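## Task

On the desk beside arm3, complete a stack of three items, bottom to top: the wooden block with a single big hole, then the small closed carton, then the short length of square-section timber. Each must lie flat on one of its long faces, sit about centred over the item beneath, and not overhang the desk. Every other object must finish resting directly on the same piece of furniture it started on. Failure occurs if any object taken from a furniture top touches the floor while ungripped, or if any object enters or goes beneath a piece of furniture, even while gripped. The stack must stand without robot support. At the end, open the grippers and move the arms away.

## Robot and tools

Robots: three identical i2rt Big YAM arms named arm1, arm2 and arm3. Each has six revolute joints, a two-finger gripper and a wrist camera. With joints 1 and 6 at zero and the hand level and pointing ahead, the wrist camera rides on top of the hand looking toward the fingertips. Reach is roughly 1.0 m from the joint1 axis. Joints move at different speeds, so the hand may sweep a wide curve between postures. Loose objects can occasionally be nudged by outside disturbances.

Frames: one shared scene frame, origin on the floor, +z up. The hand point is midway between the fingertips (URDF link pinch); its z axis runs along the fingers and the fingers close along its y axis. Each robot's foot pose is real but never printed.

execute_actions: argument actions is a list holding exactly one action or nothing (empty list only returns state and pictures). The action is an object keyed by robot name; each robot gets an object with key joints, which maps joint names to absolute targets (not offsets). All listed motions begin together and may finish at different moments. Joint names, units and allowed ranges:
- joint1_rad, -2.879 to 2.879 rad: rotates the arm about its foot; positive is counter-clockwise viewed from above; zero unfolds the arm toward where the foot faces.
- joint2_rad, 0 to 3.141 rad: shoulder; zero has the upper arm pointing back near horizontal; increasing lifts it up then forward.
- joint3_rad, 0 to 3.019 rad: elbow; zero folds the forearm onto the upper arm; increasing opens it.
- joint4_rad, -1.692 to 1.57 rad: hand pitch; positive tilts fingers up.
- joint5_rad, -1.57 to 1.57 rad: sideways hand swing; positive toward the arm's right.
- joint6_rad, -2.094 to 2.094 rad: hand roll; positive is clockwise looking from behind the hand.
- gripper_m, 0 to 0.093 m: fingertip gap (each finger moves half). Grip force tops out near 50 to 62 N per pad, lower on some units.
Completion tolerances: 0.045, 0.14, 0.09, 0.055, 0.03, 0.035 rad for joints 1 to 6 and 0.003 m for the gripper. Any unknown key or out-of-range number rejects the whole call and nothing moves. A joint or arm omitted from an action may keep driving toward its previous target. cameras (optional) lists which images to return: arm1_cam_wrist, arm2_cam_wrist, arm3_cam_wrist, room_a, room_b, or all; omitted, null or ["all"] gives all, [] gives none. room_a and room_b are fixed in the room. The pictures line gives image order.

Results: per-robot state including joint_positions, joint torques and joint_status. Torques are total drive output in joint order without the gripper; they carry per-arm offset, scale and noise and are nonzero even in free air, so treat them cautiously. joint_status words: off_target (resting short of target, possibly still pushing); contact_stop or time_out (joint keeps its stopping position; a timed-out joint may retain its target, or one limited to 0.375, 0.375, 0.113, 0.225, 0.075, 0.3 rad from where it stands, and keeps pushing, shown under on_its_own); not_followed (a self/inter-arm collision check withheld that arm's joint targets, usually with a cause line; the gripper still acts, and withheld targets may be retried with later actions). on_its_own describes uncommanded behaviour; "held at" is the held target, not the actual position. To relieve a push, command a joint to its reported position. Tiny target changes may not move a joint. A loaded joint can sag. If a result reports a stop, later movement calls in that same reply are skipped.

wait: seconds from 0 to 10; commands nothing and returns the same as an empty action.

zoom_image: camera (one of the five names) and region [x0, y0, x1, y1] in pixels of that camera's most recent full image, origin top-left, at most 504 by 504.

read_manual: optional section, only "licences"; returns URDF licence text, no motion.

finished_scene: scene, integer 1 or 2; ends that scene irreversibly after the last command is held, reports success and gives the next task. Replying with no tool call ends all remaining scenes. The goal must hold stably at this point.

Cameras: all images are 896x504, pinhole with radial distortion, OpenCV conventions. T_world_to_cam maps scene coordinates (metres) into camera coordinates; pos_world is the camera position. The given calibration is approximate (fixed cameras may be off by a couple of degrees and several millimetres); wrist camera poses are computed from reported joint angles and inherit their errors. Results list cameras whose numbers changed.

Hazards: the arms do not stop on contact and can push very hard; sustained pushing or holding loads heats motors. A MOTOR HOT line appears from 85 °C; at 100 °C that arm and gripper go limp and drop (OVER-TEMPERATURE FAULT, status limit_stop_at_motor_heat; resend targets afterwards). Heat partly carries into the next scene. A hard squeeze between two robots fails and ends the run, and a hard collision may; nothing in the state reports robot-to-robot contact, and the avoidance check can be late and ignores fingers, gripper housings and wrist cameras. Objects touching robots do not count as such contact. Arms act independently. The robot holds its last command while you are composing replies. Avoid drops, slips, slams and forceful pushes, keep objects off the floor and out from inside or under furniture, and release and retract all arms before finishing.

Each tool is called after ">>>" in YAML: its name, and indented under it one key for each argument.

## Session

>>> execute_actions:
  actions: []

Scene clock: 0.00 s.
Joint torques (N m, as the arm reports them, + toward a larger angle): no reading
arm1.joint_positions: joint1_rad=-0.871 joint2_rad=+0.538 joint3_rad=+1.557 joint4_rad=-1.426 joint5_rad=+0.264 joint6_rad=+0.341 gripper_m=+0.094
arm1.joint_status: not commanded
arm1.hand: x=-0.2800 y=-1.0407 z=+1.4424 quat_wxyz=(-0.273, +0.618, -0.562, -0.478) (m; scene frame)
arm2.joint_positions: joint1_rad=+0.588 joint2_rad=+0.448 joint3_rad=+1.436 joint4_rad=-1.149 joint5_rad=-0.118 joint6_rad=+0.234 gripper_m=+0.095
arm2.joint_status: not commanded
arm2.hand: x=+0.0904 y=+0.0856 z=+1.5704 quat_wxyz=(-0.596, +0.100, -0.758, -0.245) (m; scene frame)
arm3.joint_positions: joint1_rad=+0.008 joint2_rad=+0.459 joint3_rad=+1.561 joint4_rad=-1.269 joint5_rad=-0.068 joint6_rad=-0.476 gripper_m=+0.095
arm3.joint_status: not commanded
arm3.hand: x=+0.4141 y=+1.1654 z=+1.4990 quat_wxyz=(-0.602, +0.087, -0.762, +0.221) (m; scene frame)
pictures: arm1_cam_wrist, arm2_cam_wrist, arm3_cam_wrist, room_a, room_b
Images, in order (width x height): arm1_cam_wrist 896x504, arm2_cam_wrist 896x504, arm3_cam_wrist 896x504, room_a 896x504, room_b 896x504.

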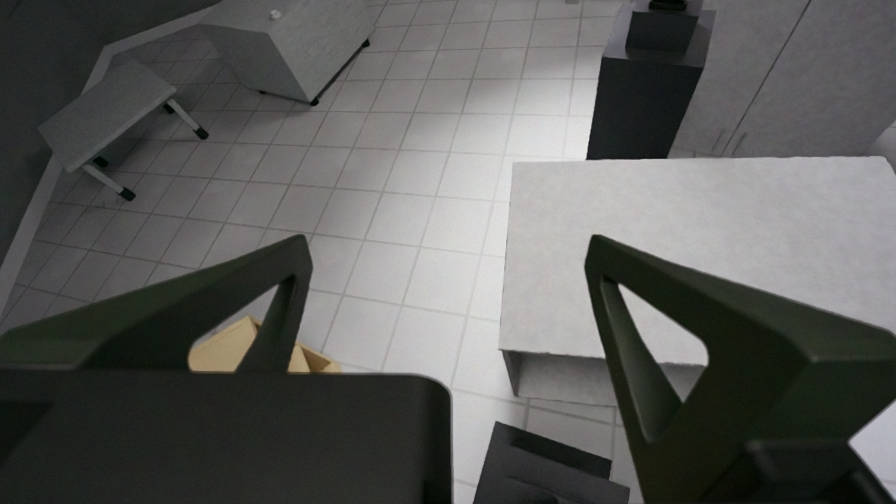

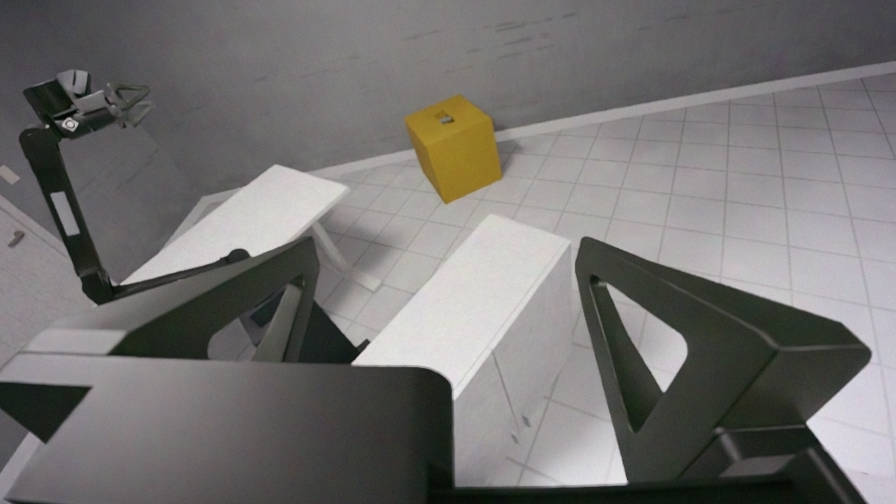

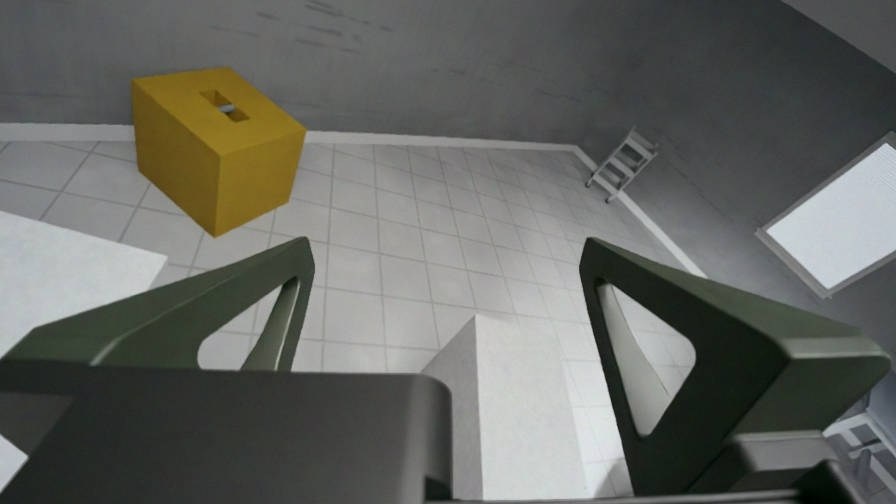

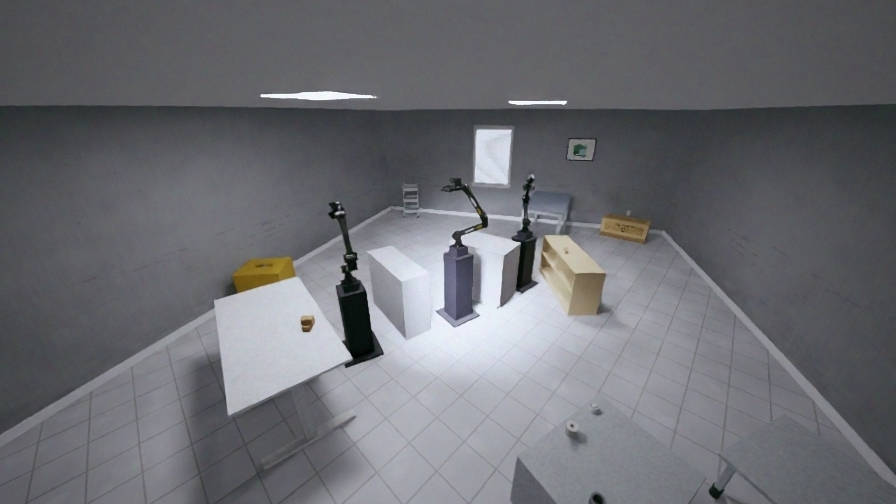

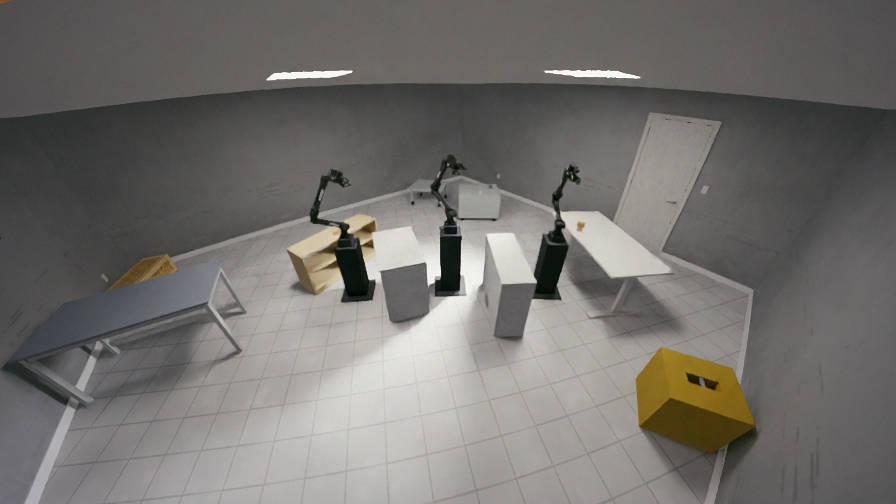

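>>> zoom_image:
  camera: "room_a"
  region: [260, 280, 360, 360]

>>> zoom_image:
  camera: "room_a"
  region: [500, 200, 640, 320]

>>> zoom_image:
  camera: "room_b"
  region: [270, 150, 690, 340]

Region (260, 280, 360, 360) of room_a's 896x504 image, scaled by 5.040, with more detail than that image has; it fills the top 403 rows of this view, and the rest is white.

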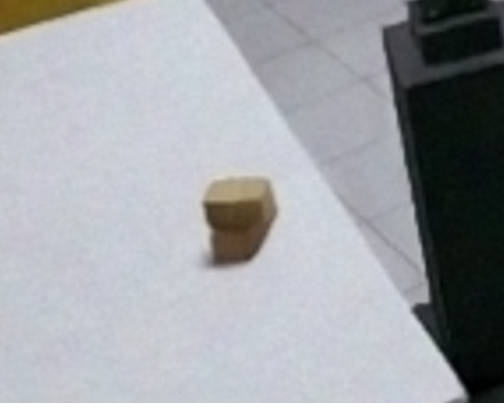

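Region (500, 200, 640, 320) of room_a's 896x504 image, scaled by 3.600, with more detail than that image has; it fills the top 432 rows of this view, and the rest is white.

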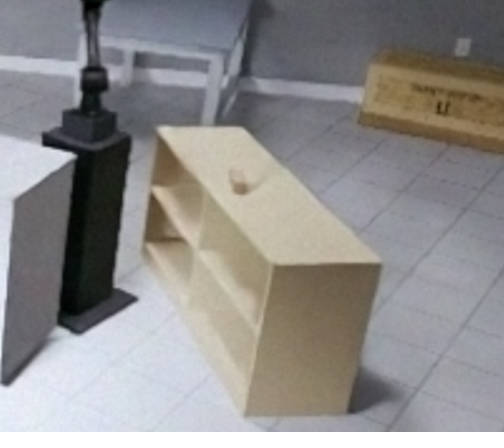

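Region (270, 150, 690, 340) of room_b's 896x504 image, scaled by 1.200, with more detail than that image has; it fills the top 228 rows of this view, and the rest is white.

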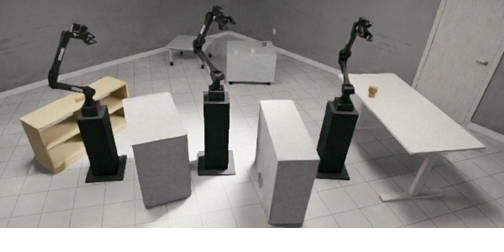

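>>> execute_actions:
  actions:
    - {"arm1":{"joints":{"joint1_rad":0.53,"joint2_rad":1.958,"joint3_rad":1.54,"joint4_rad":-0.532,"joint5_rad":0,"joint6_rad":0}},"arm3":{"joints":{"joint1_rad":2.34,"joint2_rad":1.316,"joint3_rad":1.014,"joint4_rad":-0.648,"joint5_rad":0,"joint6_rad":0}},"arm2":{"joints":{"joint1_rad":-1.533,"joint2_rad":1.573,"joint3_rad":1.285,"joint4_rad":-0.662,"joint5_rad":0,"joint6_rad":0}}}

Scene clock: 25.13 s.
Joint torques (N m, as the arm reports them, + toward a larger angle): arm1=[ -0.06 -17.37  10.96   2.19   0.05  -0.06] | arm2=[  0.08 -15.39   9.64   1.63  -0.05  -0.07] | arm3=[ -1.28 -10.82   9.66   2.49   0.14   0.13]
arm1.joint_positions: joint1_rad=+0.529 joint2_rad=+1.966 joint3_rad=+1.520 joint4_rad=-0.556 joint5_rad=-0.001 joint6_rad=+0.006 gripper_m=+0.094
arm1.joint_status: all done
arm1.hand: x=-0.8661 y=-1.4938 z=+0.9080 quat_wxyz=(+0.068, +0.939, +0.202, -0.269) (m; scene frame)
arm2.joint_positions: joint1_rad=-1.541 joint2_rad=+1.578 joint3_rad=+1.279 joint4_rad=-0.672 joint5_rad=+0.001 joint6_rad=+0.010 gripper_m=+0.095
arm2.joint_status: all done
arm2.hand: x=-0.1511 y=-0.5845 z=+1.1313 quat_wxyz=(-0.188, -0.729, -0.618, +0.229) (m; scene frame)
arm3.joint_positions: joint1_rad=+2.345 joint2_rad=+1.326 joint3_rad=+0.997 joint4_rad=-0.666 joint5_rad=+0.001 joint6_rad=-0.013 gripper_m=+0.095
arm3.joint_status: all done
arm3.hand: x=+0.0660 y=+1.6342 z=+1.0297 quat_wxyz=(-0.150, +0.817, -0.501, -0.245) (m; scene frame)
pictures: arm1_cam_wrist, arm2_cam_wrist, arm3_cam_wrist, room_a, room_b
camera_calibration (this result's frames):
arm1_cam_wrist: T_world_to_cam=[[-0.41906, 0.907844, -0.0144429, 1.0039], [0.905482, 0.419038, 0.0671514, 1.35423], [0.0670151, 0.0150627, -0.997638, 1.10926], [0, 0, 0, 1]] pos_world=[-0.879873, -1.49557, 1.0302]
arm2_cam_wrist: T_world_to_cam=[[-0.985714, 0.168335, 0.00566715, -0.0546875], [0.168413, 0.985538, 0.0187581, 0.584606], [-0.00242755, 0.0194445, -0.999808, 1.26904], [0, 0, 0, 1]] pos_world=[-0.149281, -0.591622, 1.25814]
arm3_cam_wrist: T_world_to_cam=[[0.891003, 0.453993, 0.00189963, -0.800913], [0.453576, -0.89035, 0.0393202, 1.38945], [0.0195424, -0.0341728, -0.999225, 1.20796], [0, 0, 0, 1]] pos_world=[0.0597866, 1.64199, 1.15391]
Images, in order (width x height): arm1_cam_wrist 896x504, arm2_cam_wrist 896x504, arm3_cam_wrist 896x504, room_a 896x504, room_b 896x504.

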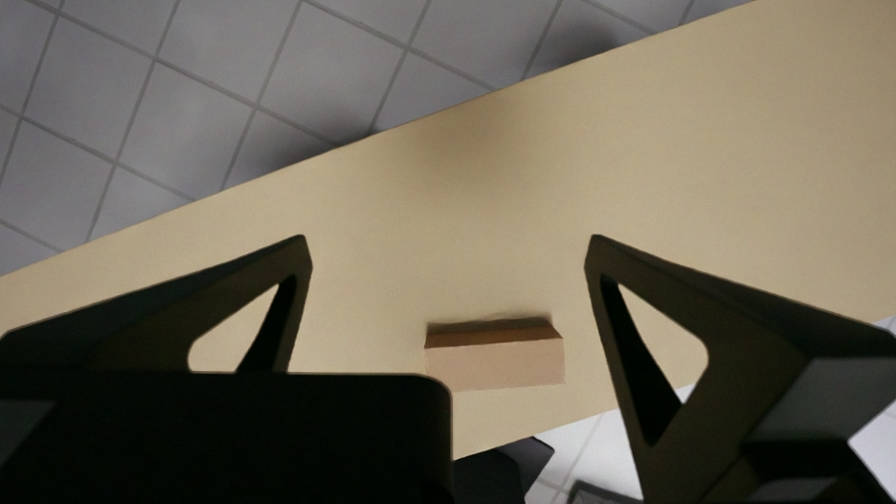

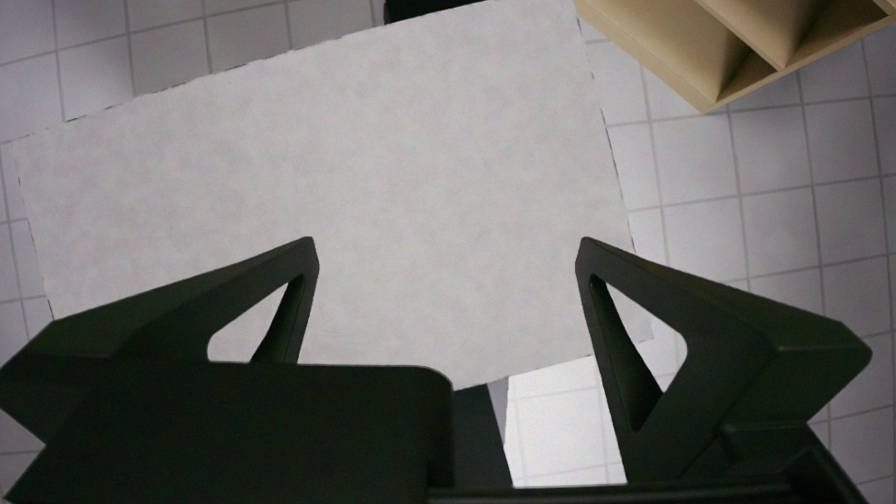

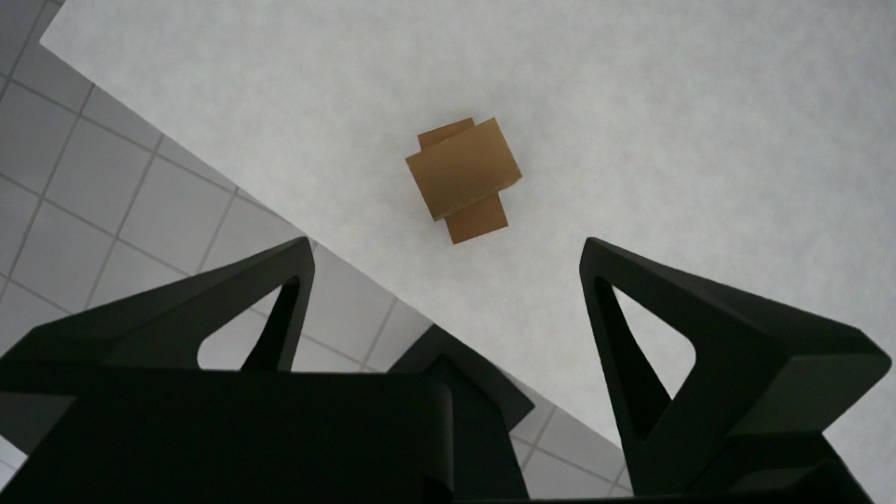

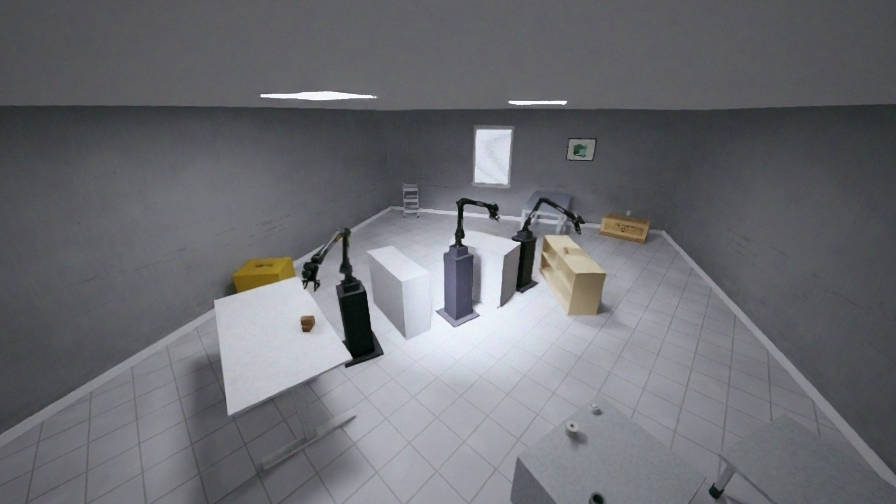

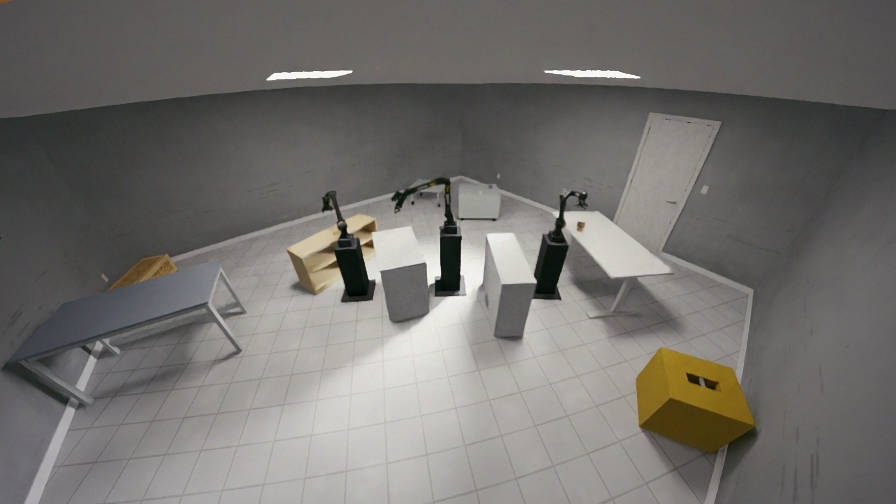

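>>> zoom_image:
  camera: "arm1_cam_wrist"
  region: [400, 290, 600, 410]

>>> zoom_image:
  camera: "arm3_cam_wrist"
  region: [380, 100, 550, 260]

Region (400, 290, 600, 410) of arm1_cam_wrist's 896x504 image, scaled by 2.520, with more detail than that image has; it fills the top 302 rows of this view, and the rest is white.

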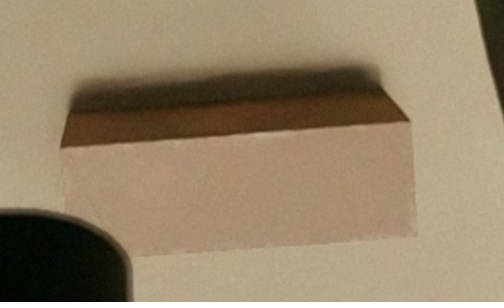

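Region (380, 100, 550, 260) of arm3_cam_wrist's 896x504 image, scaled by 2.965, with more detail than that image has; it fills the top 474 rows of this view, and the rest is white.

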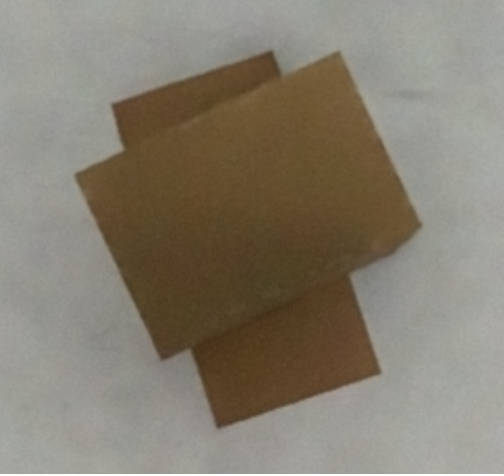

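>>> execute_actions:
  actions:
    - {"arm1":{"joints":{"joint1_rad":0.459,"joint2_rad":2.084,"joint3_rad":1.542,"joint4_rad":-0.979,"joint6_rad":1.439}},"arm3":{"joints":{"joint1_rad":2.1}}}
  cameras: ["arm1_cam_wrist","arm3_cam_wrist"]

Scene clock: 39.47 s.
Joint torques (N m, as the arm reports them, + toward a larger angle): arm1=[  0.62 -17.42   9.57  -0.74   0.15   0.09] | arm2=[  0.12 -15.31   9.62   1.63  -0.05  -0.07] | arm3=[ -0.31 -10.81   9.65   2.48   0.14   0.12]
arm1.joint_positions: joint1_rad=+0.451 joint2_rad=+2.096 joint3_rad=+1.520 joint4_rad=-0.963 joint5_rad=-0.001 joint6_rad=+1.431 gripper_m=+0.094
arm1.joint_status: all done
arm1.hand: x=-0.7842 y=-1.4060 z=+0.7968 quat_wxyz=(+0.014, +0.858, -0.513, -0.001) (m; scene frame)
arm2.joint_positions: joint1_rad=-1.541 joint2_rad=+1.578 joint3_rad=+1.279 joint4_rad=-0.672 joint5_rad=+0.001 joint6_rad=+0.010 gripper_m=+0.095
arm2.joint_status: not commanded
arm2.hand: x=-0.1511 y=-0.5845 z=+1.1313 quat_wxyz=(-0.188, -0.729, -0.618, +0.229) (m; scene frame)
arm3.joint_positions: joint1_rad=+2.095 joint2_rad=+1.326 joint3_rad=+0.997 joint4_rad=-0.666 joint5_rad=+0.001 joint6_rad=-0.011 gripper_m=+0.095
arm3.joint_status: all done
arm3.hand: x=+0.1820 y=+1.6745 z=+1.0285 quat_wxyz=(-0.178, +0.747, -0.600, -0.224) (m; scene frame)
pictures: arm1_cam_wrist, arm3_cam_wrist
camera_calibration (this result's frames):
arm1_cam_wrist: T_world_to_cam=[[0.877515, 0.478974, -0.0234812, 1.37789], [0.396404, -0.696944, 0.597607, -1.14022], [0.269873, -0.533717, -0.801445, 0.222684], [0, 0, 0, 1]] pos_world=[-0.817229, -1.33579, 0.892226]
arm3_cam_wrist: T_world_to_cam=[[0.976107, 0.217289, -0.000418842, -0.539358], [0.217117, -0.975253, 0.0417324, 1.55549], [0.00865951, -0.0408262, -0.999129, 1.2189], [0, 0, 0, 1]] pos_world=[0.178193, 1.68396, 1.1527]
Images, in order (width x height): arm1_cam_wrist 896x504, arm3_cam_wrist 896x504.

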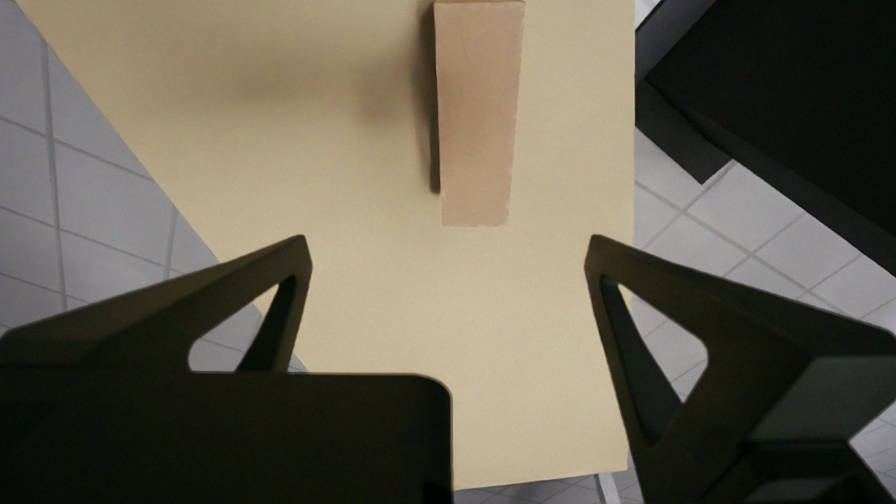

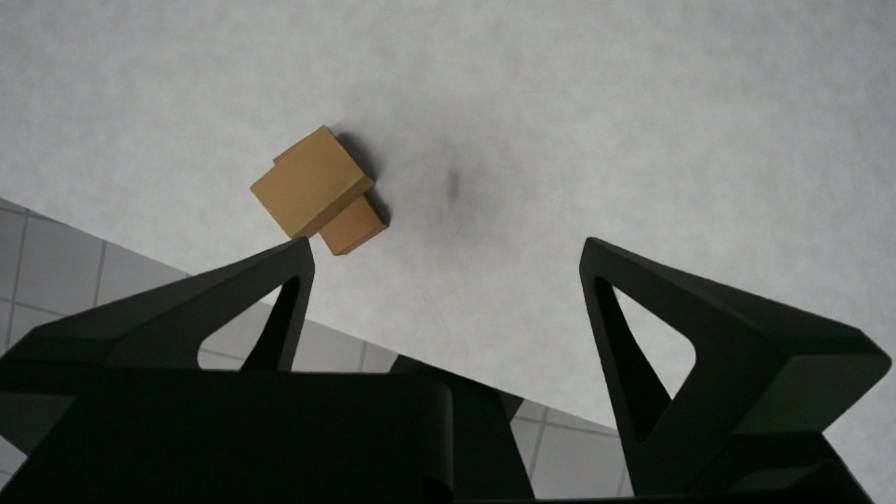

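>>> zoom_image:
  camera: "arm3_cam_wrist"
  region: [235, 110, 405, 270]

>>> execute_actions:
  actions:
    - {"arm1":{"joints":{"joint2_rad":2.225,"joint3_rad":1.485,"joint4_rad":-0.785}},"arm3":{"joints":{"joint1_rad":1.2}}}
  cameras: ["arm1_cam_wrist"]

Region (235, 110, 405, 270) of arm3_cam_wrist's 896x504 image, scaled by 2.965, with more detail than that image has; it fills the top 474 rows of this view, and the rest is white.

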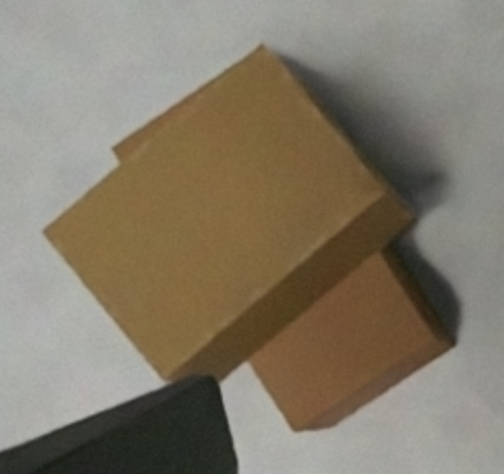

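Scene clock: 50.03 s.
Joint torques (N m, as the arm reports them, + toward a larger angle): arm1=[  0.57 -17.74   7.6    0.74   0.15   0.08] | arm2=[  0.07 -15.35   9.62   1.63  -0.05  -0.07] | arm3=[ -0.61 -10.95   9.62   2.47   0.15   0.12]
arm1.joint_positions: joint1_rad=+0.451 joint2_rad=+2.236 joint3_rad=+1.472 joint4_rad=-0.802 joint5_rad=-0.001 joint6_rad=+1.432 gripper_m=+0.094
arm1.joint_status: all done
arm1.hand: x=-0.7708 y=-1.4025 z=+0.7029 quat_wxyz=(+0.003, +0.858, -0.513, +0.007) (m; scene frame)
arm2.joint_positions: joint1_rad=-1.541 joint2_rad=+1.578 joint3_rad=+1.279 joint4_rad=-0.672 joint5_rad=+0.001 joint6_rad=+0.010 gripper_m=+0.095
arm2.joint_status: not commanded
arm2.hand: x=-0.1511 y=-0.5845 z=+1.1313 quat_wxyz=(-0.188, -0.729, -0.618, +0.229) (m; scene frame)
arm3.joint_positions: joint1_rad=+1.196 joint2_rad=+1.326 joint3_rad=+0.997 joint4_rad=-0.666 joint5_rad=+0.001 joint6_rad=-0.011 gripper_m=+0.095
arm3.joint_status: all done
arm3.hand: x=+0.5966 y=+1.5730 z=+1.0239 quat_wxyz=(-0.254, +0.413, -0.866, -0.123) (m; scene frame)
pictures: arm1_cam_wrist
camera_calibration (this result's frames):
arm1_cam_wrist: T_world_to_cam=[[0.877941, 0.478752, 0.00408028, 1.34291], [0.380493, -0.702874, 0.600994, -1.10992], [0.290595, -0.526084, -0.799243, 0.170801], [0, 0, 0, 1]] pos_world=[-0.806312, -1.3332, 0.798087]
Images, in order (width x height): arm1_cam_wrist 896x504.

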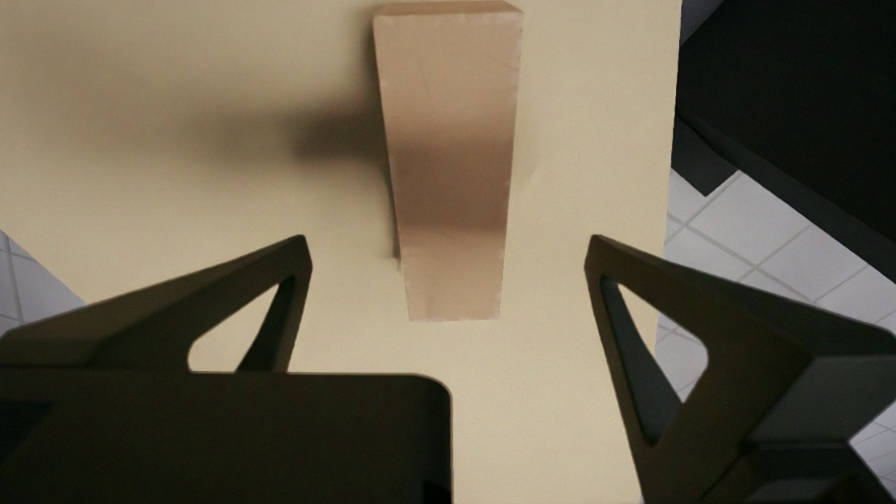

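>>> execute_actions:
  actions:
    - {"arm1":{"joints":{"joint2_rad":2.338,"joint4_rad":-0.678}},"arm3":{"joints":{"joint1_rad":0.5}}}
  cameras: ["arm1_cam_wrist"]

Scene clock: 57.70 s.
Joint torques (N m, as the arm reports them, + toward a larger angle): arm1=[  0.69 -17.41   6.91   0.69   0.14   0.07] | arm2=[  0.09 -15.32   9.63   1.64  -0.05  -0.07] | arm3=[ -0.47 -11.     9.61   2.46   0.16   0.11]
arm1.joint_positions: joint1_rad=+0.451 joint2_rad=+2.341 joint3_rad=+1.472 joint4_rad=-0.695 joint5_rad=-0.001 joint6_rad=+1.432 gripper_m=+0.094
arm1.joint_status: all done
arm1.hand: x=-0.7669 y=-1.4020 z=+0.6441 quat_wxyz=(+0.004, +0.858, -0.513, +0.007) (m; scene frame)
arm2.joint_positions: joint1_rad=-1.541 joint2_rad=+1.578 joint3_rad=+1.279 joint4_rad=-0.672 joint5_rad=+0.001 joint6_rad=+0.010 gripper_m=+0.095
arm2.joint_status: not commanded
arm2.hand: x=-0.1511 y=-0.5845 z=+1.1313 quat_wxyz=(-0.188, -0.729, -0.618, +0.229) (m; scene frame)
arm3.joint_positions: joint1_rad=+0.495 joint2_rad=+1.326 joint3_rad=+0.997 joint4_rad=-0.666 joint5_rad=+0.001 joint6_rad=-0.011 gripper_m=+0.095
arm3.joint_status: all done
arm3.hand: x=+0.7675 y=+1.2819 z=+1.0216 quat_wxyz=(-0.278, +0.092, -0.956, -0.025) (m; scene frame)
pictures: arm1_cam_wrist
camera_calibration (this result's frames):
arm1_cam_wrist: T_world_to_cam=[[0.877966, 0.478721, 0.00143817, 1.34117], [0.38197, -0.702332, 0.60069, -1.07356], [0.288573, -0.526836, -0.799481, 0.120445], [0, 0, 0, 1]] pos_world=[-0.80219, -1.33258, 0.73924]
Images, in order (width x height): arm1_cam_wrist 896x504.

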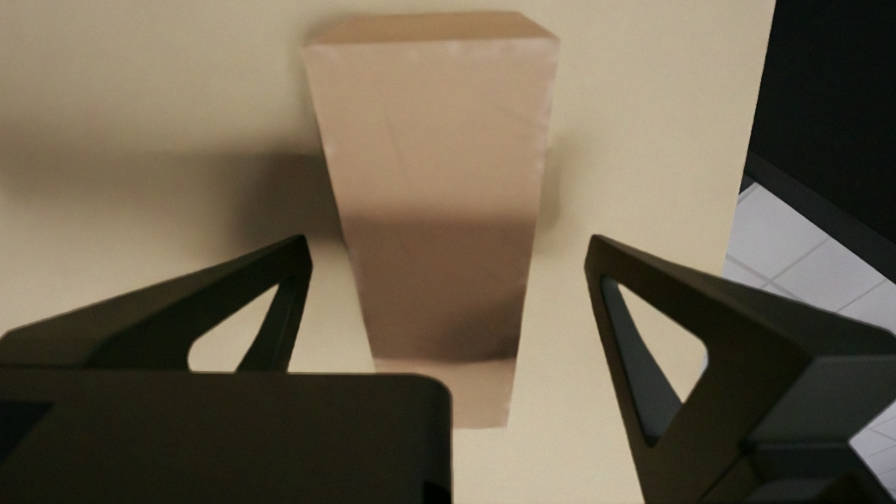

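>>> execute_actions:
  actions:
    - {"arm1":{"joints":{"gripper_m":0.036}},"arm3":{"joints":{"joint1_rad":0.0}}}
  cameras: ["arm1_cam_wrist"]

Scene clock: 60.83 s.
Joint torques (N m, as the arm reports them, + toward a larger angle): arm1=[  0.63 -17.52   6.92   0.69   0.14   0.07] | arm2=[  0.11 -15.33   9.62   1.63  -0.05  -0.07] | arm3=[ -0.33 -11.03   9.61   2.47   0.17   0.11]
arm1.joint_positions: joint1_rad=+0.451 joint2_rad=+2.341 joint3_rad=+1.472 joint4_rad=-0.693 joint5_rad=-0.001 joint6_rad=+1.433 gripper_m=+0.046
arm1.joint_status: gripper_m off_target (ended at +0.046, target +0.036)
arm1.hand: x=-0.7672 y=-1.4021 z=+0.6441 quat_wxyz=(+0.005, +0.858, -0.513, +0.006) (m; scene frame)
arm2.joint_positions: joint1_rad=-1.541 joint2_rad=+1.578 joint3_rad=+1.279 joint4_rad=-0.672 joint5_rad=+0.001 joint6_rad=+0.010 gripper_m=+0.095
arm2.joint_status: not commanded
arm2.hand: x=-0.1511 y=-0.5845 z=+1.1313 quat_wxyz=(-0.188, -0.729, -0.618, +0.229) (m; scene frame)
arm3.joint_positions: joint1_rad=-0.007 joint2_rad=+1.326 joint3_rad=+0.997 joint4_rad=-0.666 joint5_rad=+0.001 joint6_rad=-0.011 gripper_m=+0.095
arm3.joint_status: all done
arm3.hand: x=+0.7503 y=+1.0385 z=+1.0214 quat_wxyz=(-0.275, -0.148, -0.949, +0.047) (m; scene frame)
pictures: arm1_cam_wrist
camera_calibration (this result's frames):
arm1_cam_wrist: T_world_to_cam=[[0.87834, 0.478037, 0.000317856, 1.3415], [0.382061, -0.702394, 0.60056, -1.07346], [0.287313, -0.527374, -0.79958, 0.118812], [0, 0, 0, 1]] pos_world=[-0.802299, -1.33262, 0.73925]
Images, in order (width x height): arm1_cam_wrist 896x504.

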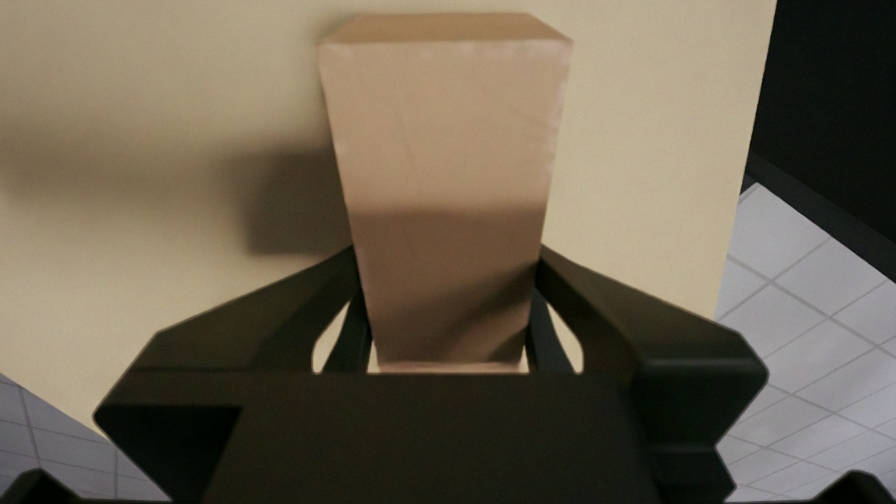

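>>> execute_actions:
  actions:
    - {"arm1":{"joints":{"joint1_rad":-1.71,"joint2_rad":1.93,"joint3_rad":1.64,"joint4_rad":-1.266}},"arm2":{"joints":{"joint1_rad":-1.451,"joint2_rad":1.276,"joint3_rad":0.72,"joint4_rad":-1.02,"joint6_rad":-1.566}},"arm3":{"joints":{"joint1_rad":-1.4}}}

Scene clock: 74.53 s.
Joint torques (N m, as the arm reports them, + toward a larger angle): arm1=[ -0.03 -17.72   9.17  -0.79   0.02   0.07] | arm2=[-1.19 -6.59  8.04  0.01 -0.1  -0.06] | arm3=[ -0.56 -10.86   9.64   2.47   0.17   0.12]
arm1.joint_positions: joint1_rad=-1.716 joint2_rad=+1.953 joint3_rad=+1.634 joint4_rad=-1.250 joint5_rad=+0.002 joint6_rad=+1.433 gripper_m=+0.046
arm1.joint_status: all done
arm1.hand: x=-0.0825 y=-0.6250 z=+0.9184 quat_wxyz=(-0.008, -0.052, -0.999, +0.004) (m; scene frame)
arm2.joint_positions: joint1_rad=-1.443 joint2_rad=+1.264 joint3_rad=+0.711 joint4_rad=-1.015 joint5_rad=+0.000 joint6_rad=-1.556 gripper_m=+0.095
arm2.joint_status: all done
arm2.hand: x=-0.0764 y=-0.2934 z=+1.0031 quat_wxyz=(+0.006, -0.037, -0.999, +0.002) (m; scene frame)
arm3.joint_positions: joint1_rad=-1.405 joint2_rad=+1.326 joint3_rad=+0.997 joint4_rad=-0.666 joint5_rad=+0.001 joint6_rad=-0.010 gripper_m=+0.095
arm3.joint_status: all done
arm3.hand: x=+0.2109 y=+0.7077 z=+1.0267 quat_wxyz=(-0.180, -0.722, -0.631, +0.220) (m; scene frame)
pictures: arm1_cam_wrist, arm2_cam_wrist, arm3_cam_wrist, room_a, room_b
camera_calibration (this result's frames):
arm1_cam_wrist: T_world_to_cam=[[-0.0974391, -0.995197, 0.00939157, -0.641077], [-0.813821, 0.0851055, 0.574849, -0.53689], [-0.572888, 0.0483698, -0.818205, 0.857243], [0, 0, 0, 1]] pos_world=[-0.00829461, -0.63377, 1.01605]
arm2_cam_wrist: T_world_to_cam=[[-0.0778154, -0.996958, 0.00449499, -0.300695], [-0.803931, 0.0654143, 0.591115, -0.630783], [-0.58961, 0.0423842, -0.806575, 0.903473], [0, 0, 0, 1]] pos_world=[0.00219213, -0.296811, 1.10294]
arm3_cam_wrist: T_world_to_cam=[[-0.990044, 0.13934, 0.0199513, 0.0914379], [0.140123, 0.989086, 0.0455405, -0.77142], [-0.013388, 0.0478828, -0.998763, 1.1189], [0, 0, 0, 1]] pos_world=[0.213601, 0.696684, 1.15082]
Images, in order (width x height): arm1_cam_wrist 896x504, arm2_cam_wrist 896x504, arm3_cam_wrist 896x504, room_a 896x504, room_b 896x504.

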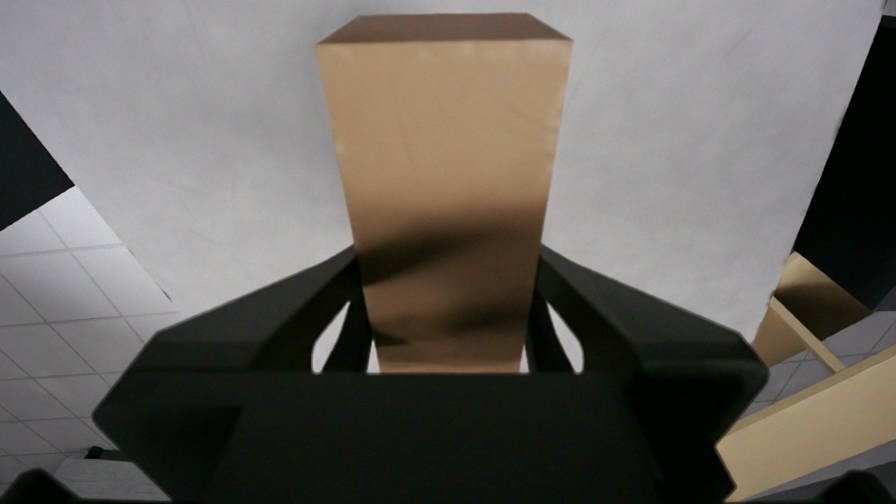

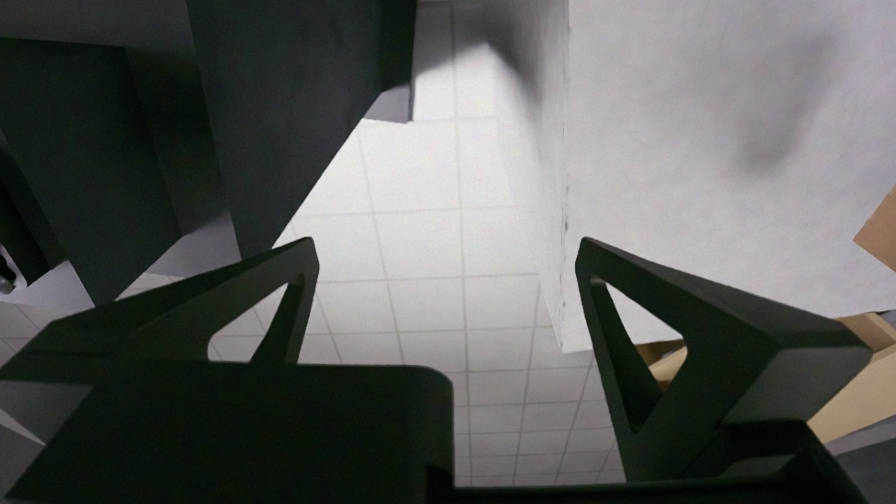

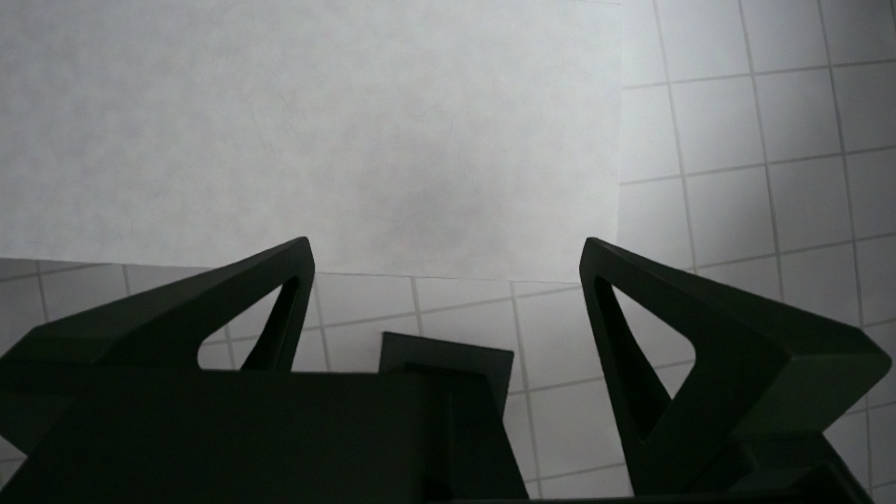

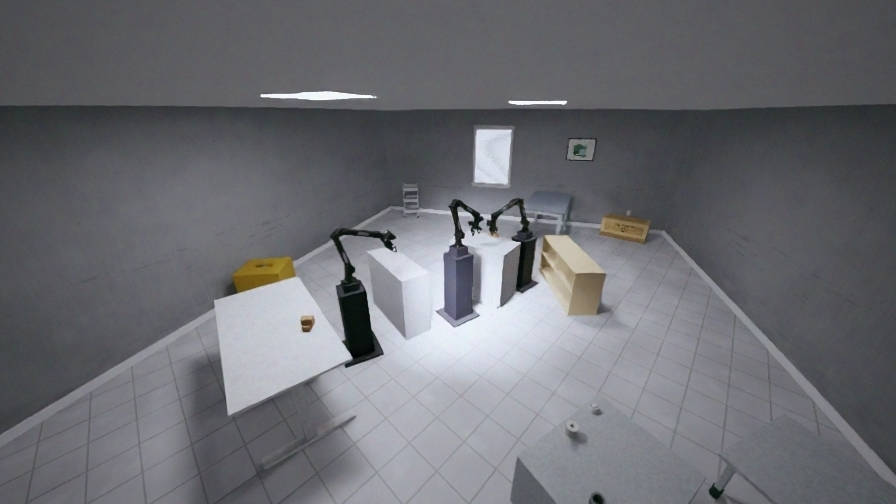

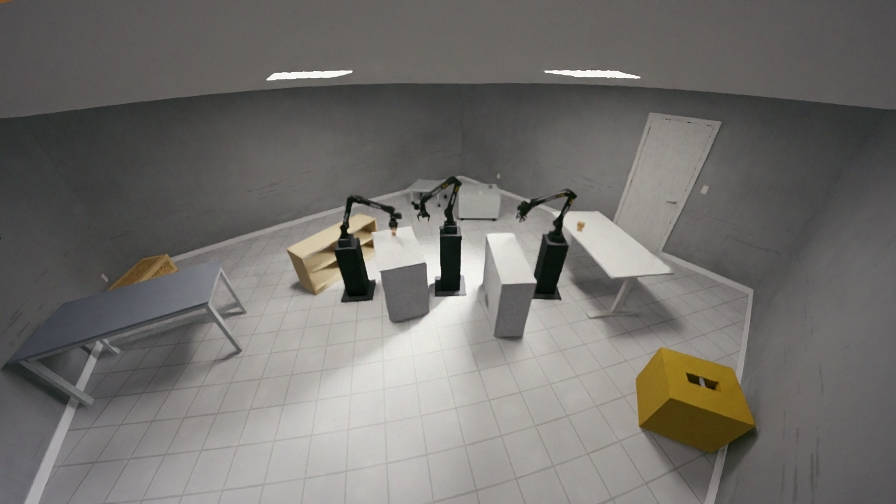

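>>> zoom_image:
  camera: "arm2_cam_wrist"
  region: [530, 310, 610, 370]

>>> zoom_image:
  camera: "arm3_cam_wrist"
  region: [500, 0, 700, 300]

Region (530, 310, 610, 370) of arm2_cam_wrist's 896x504 image, scaled by 6.300, with more detail than that image has; it fills the top 378 rows of this view, and the rest is white.

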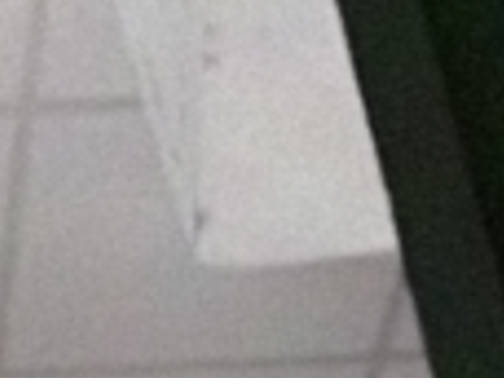

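Region (500, 0, 700, 300) of arm3_cam_wrist's 896x504 image, scaled by 1.680, with more detail than that image has.

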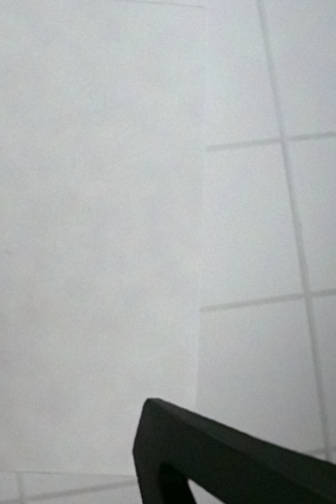

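>>> execute_actions:
  actions:
    - {"arm1":{"joints":{"joint2_rad":2.097,"joint4_rad":-1.083}},"arm3":{"joints":{"joint1_rad":-1.7}}}
  cameras: ["arm1_cam_wrist","arm3_cam_wrist","arm2_cam_wrist"]

Scene clock: 86.10 s.
Joint torques (N m, as the arm reports them, + toward a larger angle): arm1=[ -0.13 -18.59   9.2    0.52   0.1    0.07] | arm2=[-1.21 -6.57  7.99  0.01 -0.1  -0.07] | arm3=[ -0.57 -10.83   9.66   2.48   0.17   0.11]
arm1.joint_positions: joint1_rad=-1.716 joint2_rad=+2.116 joint3_rad=+1.625 joint4_rad=-1.097 joint5_rad=+0.000 joint6_rad=+1.433 gripper_m=+0.046
arm1.joint_status: all done
arm1.hand: x=-0.0768 y=-0.6071 z=+0.8203 quat_wxyz=(-0.005, -0.052, -0.999, +0.014) (m; scene frame)
arm2.joint_positions: joint1_rad=-1.443 joint2_rad=+1.264 joint3_rad=+0.711 joint4_rad=-1.015 joint5_rad=+0.000 joint6_rad=-1.556 gripper_m=+0.095
arm2.joint_status: not commanded
arm2.hand: x=-0.0764 y=-0.2934 z=+1.0031 quat_wxyz=(+0.006, -0.037, -0.999, +0.002) (m; scene frame)
arm3.joint_positions: joint1_rad=-1.706 joint2_rad=+1.326 joint3_rad=+0.997 joint4_rad=-0.666 joint5_rad=+0.001 joint6_rad=-0.010 gripper_m=+0.095
arm3.joint_status: all done
arm3.hand: x=+0.0704 y=+0.7510 z=+1.0283 quat_wxyz=(-0.147, -0.808, -0.515, +0.246) (m; scene frame)
pictures: arm1_cam_wrist, arm2_cam_wrist, arm3_cam_wrist
camera_calibration (this result's frames):
arm1_cam_wrist: T_world_to_cam=[[-0.0980218, -0.994768, 0.0287946, -0.637447], [-0.810173, 0.0965684, 0.578181, -0.4729], [-0.577937, 0.0333458, -0.8154, 0.767561], [0, 0, 0, 1]] pos_world=[-0.00201351, -0.614039, 0.917646]
arm2_cam_wrist: T_world_to_cam=[[-0.0778154, -0.996958, 0.00449499, -0.300695], [-0.803931, 0.0654143, 0.591115, -0.630783], [-0.58961, 0.0423842, -0.806575, 0.903473], [0, 0, 0, 1]] pos_world=[0.00219213, -0.296811, 1.10294]
arm3_cam_wrist: T_world_to_cam=[[-0.904542, 0.42594, 0.0194637, -0.274464], [0.426385, 0.903551, 0.0423205, -0.747308], [0.000439559, 0.0465796, -0.998914, 1.11668], [0, 0, 0, 1]] pos_world=[0.0698855, 0.740121, 1.15244]
Images, in order (width x height): arm1_cam_wrist 896x504, arm2_cam_wrist 896x504, arm3_cam_wrist 896x504.

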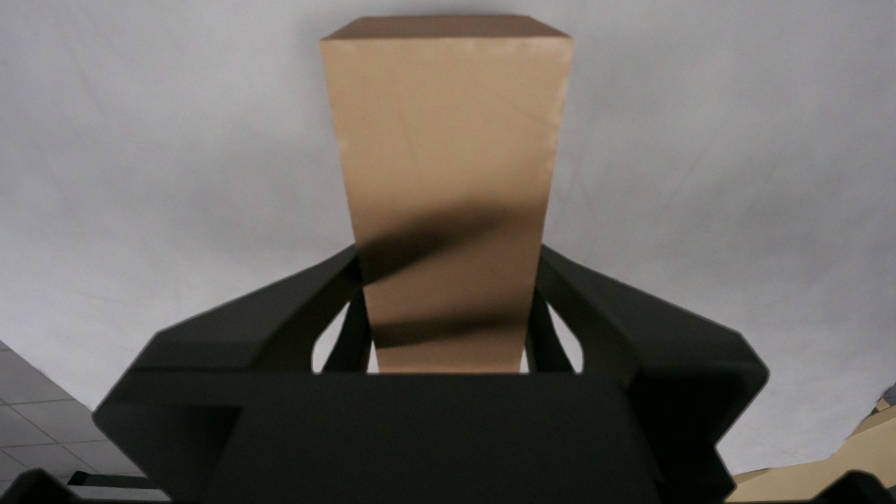

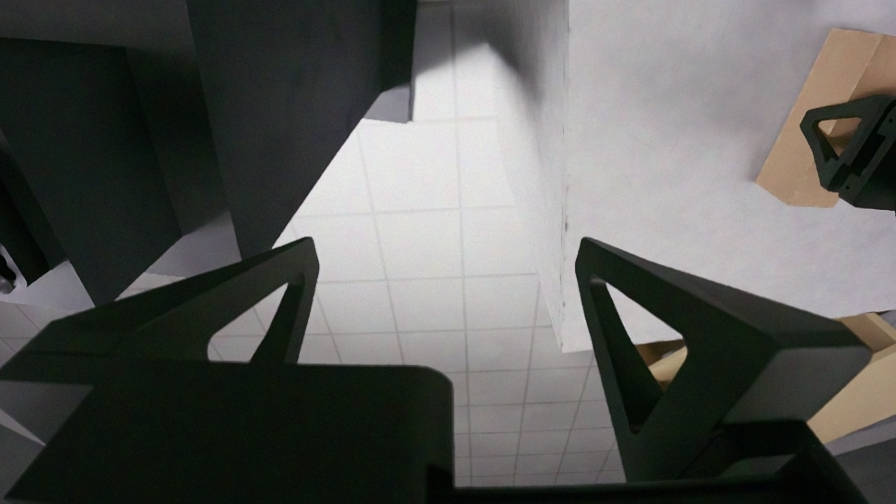

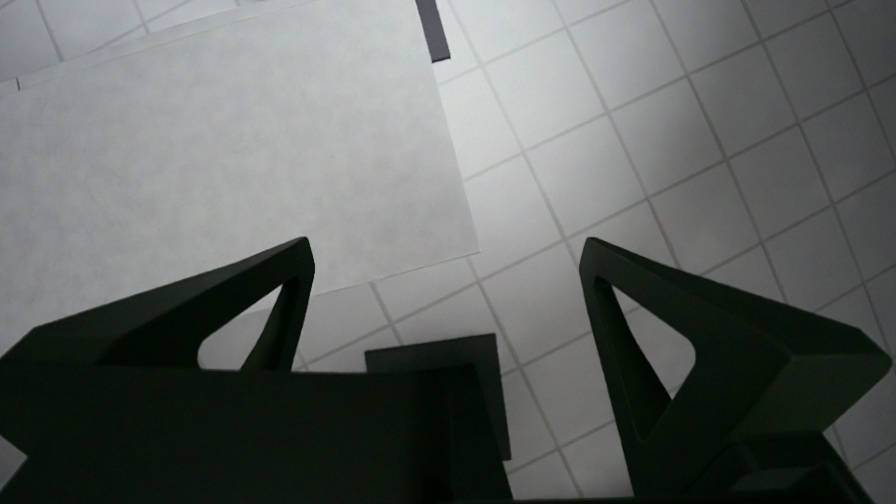

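>>> zoom_image:
  camera: "arm2_cam_wrist"
  region: [716, 10, 896, 230]

Region (716, 10, 896, 230) of arm2_cam_wrist's 896x504 image, scaled by 2.291, with more detail than that image has; it fills the left 412 columns of this view, and the rest is white.

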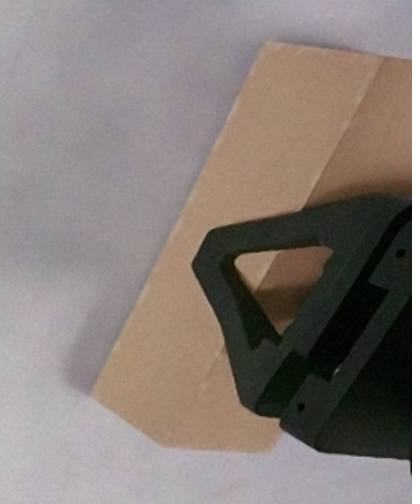

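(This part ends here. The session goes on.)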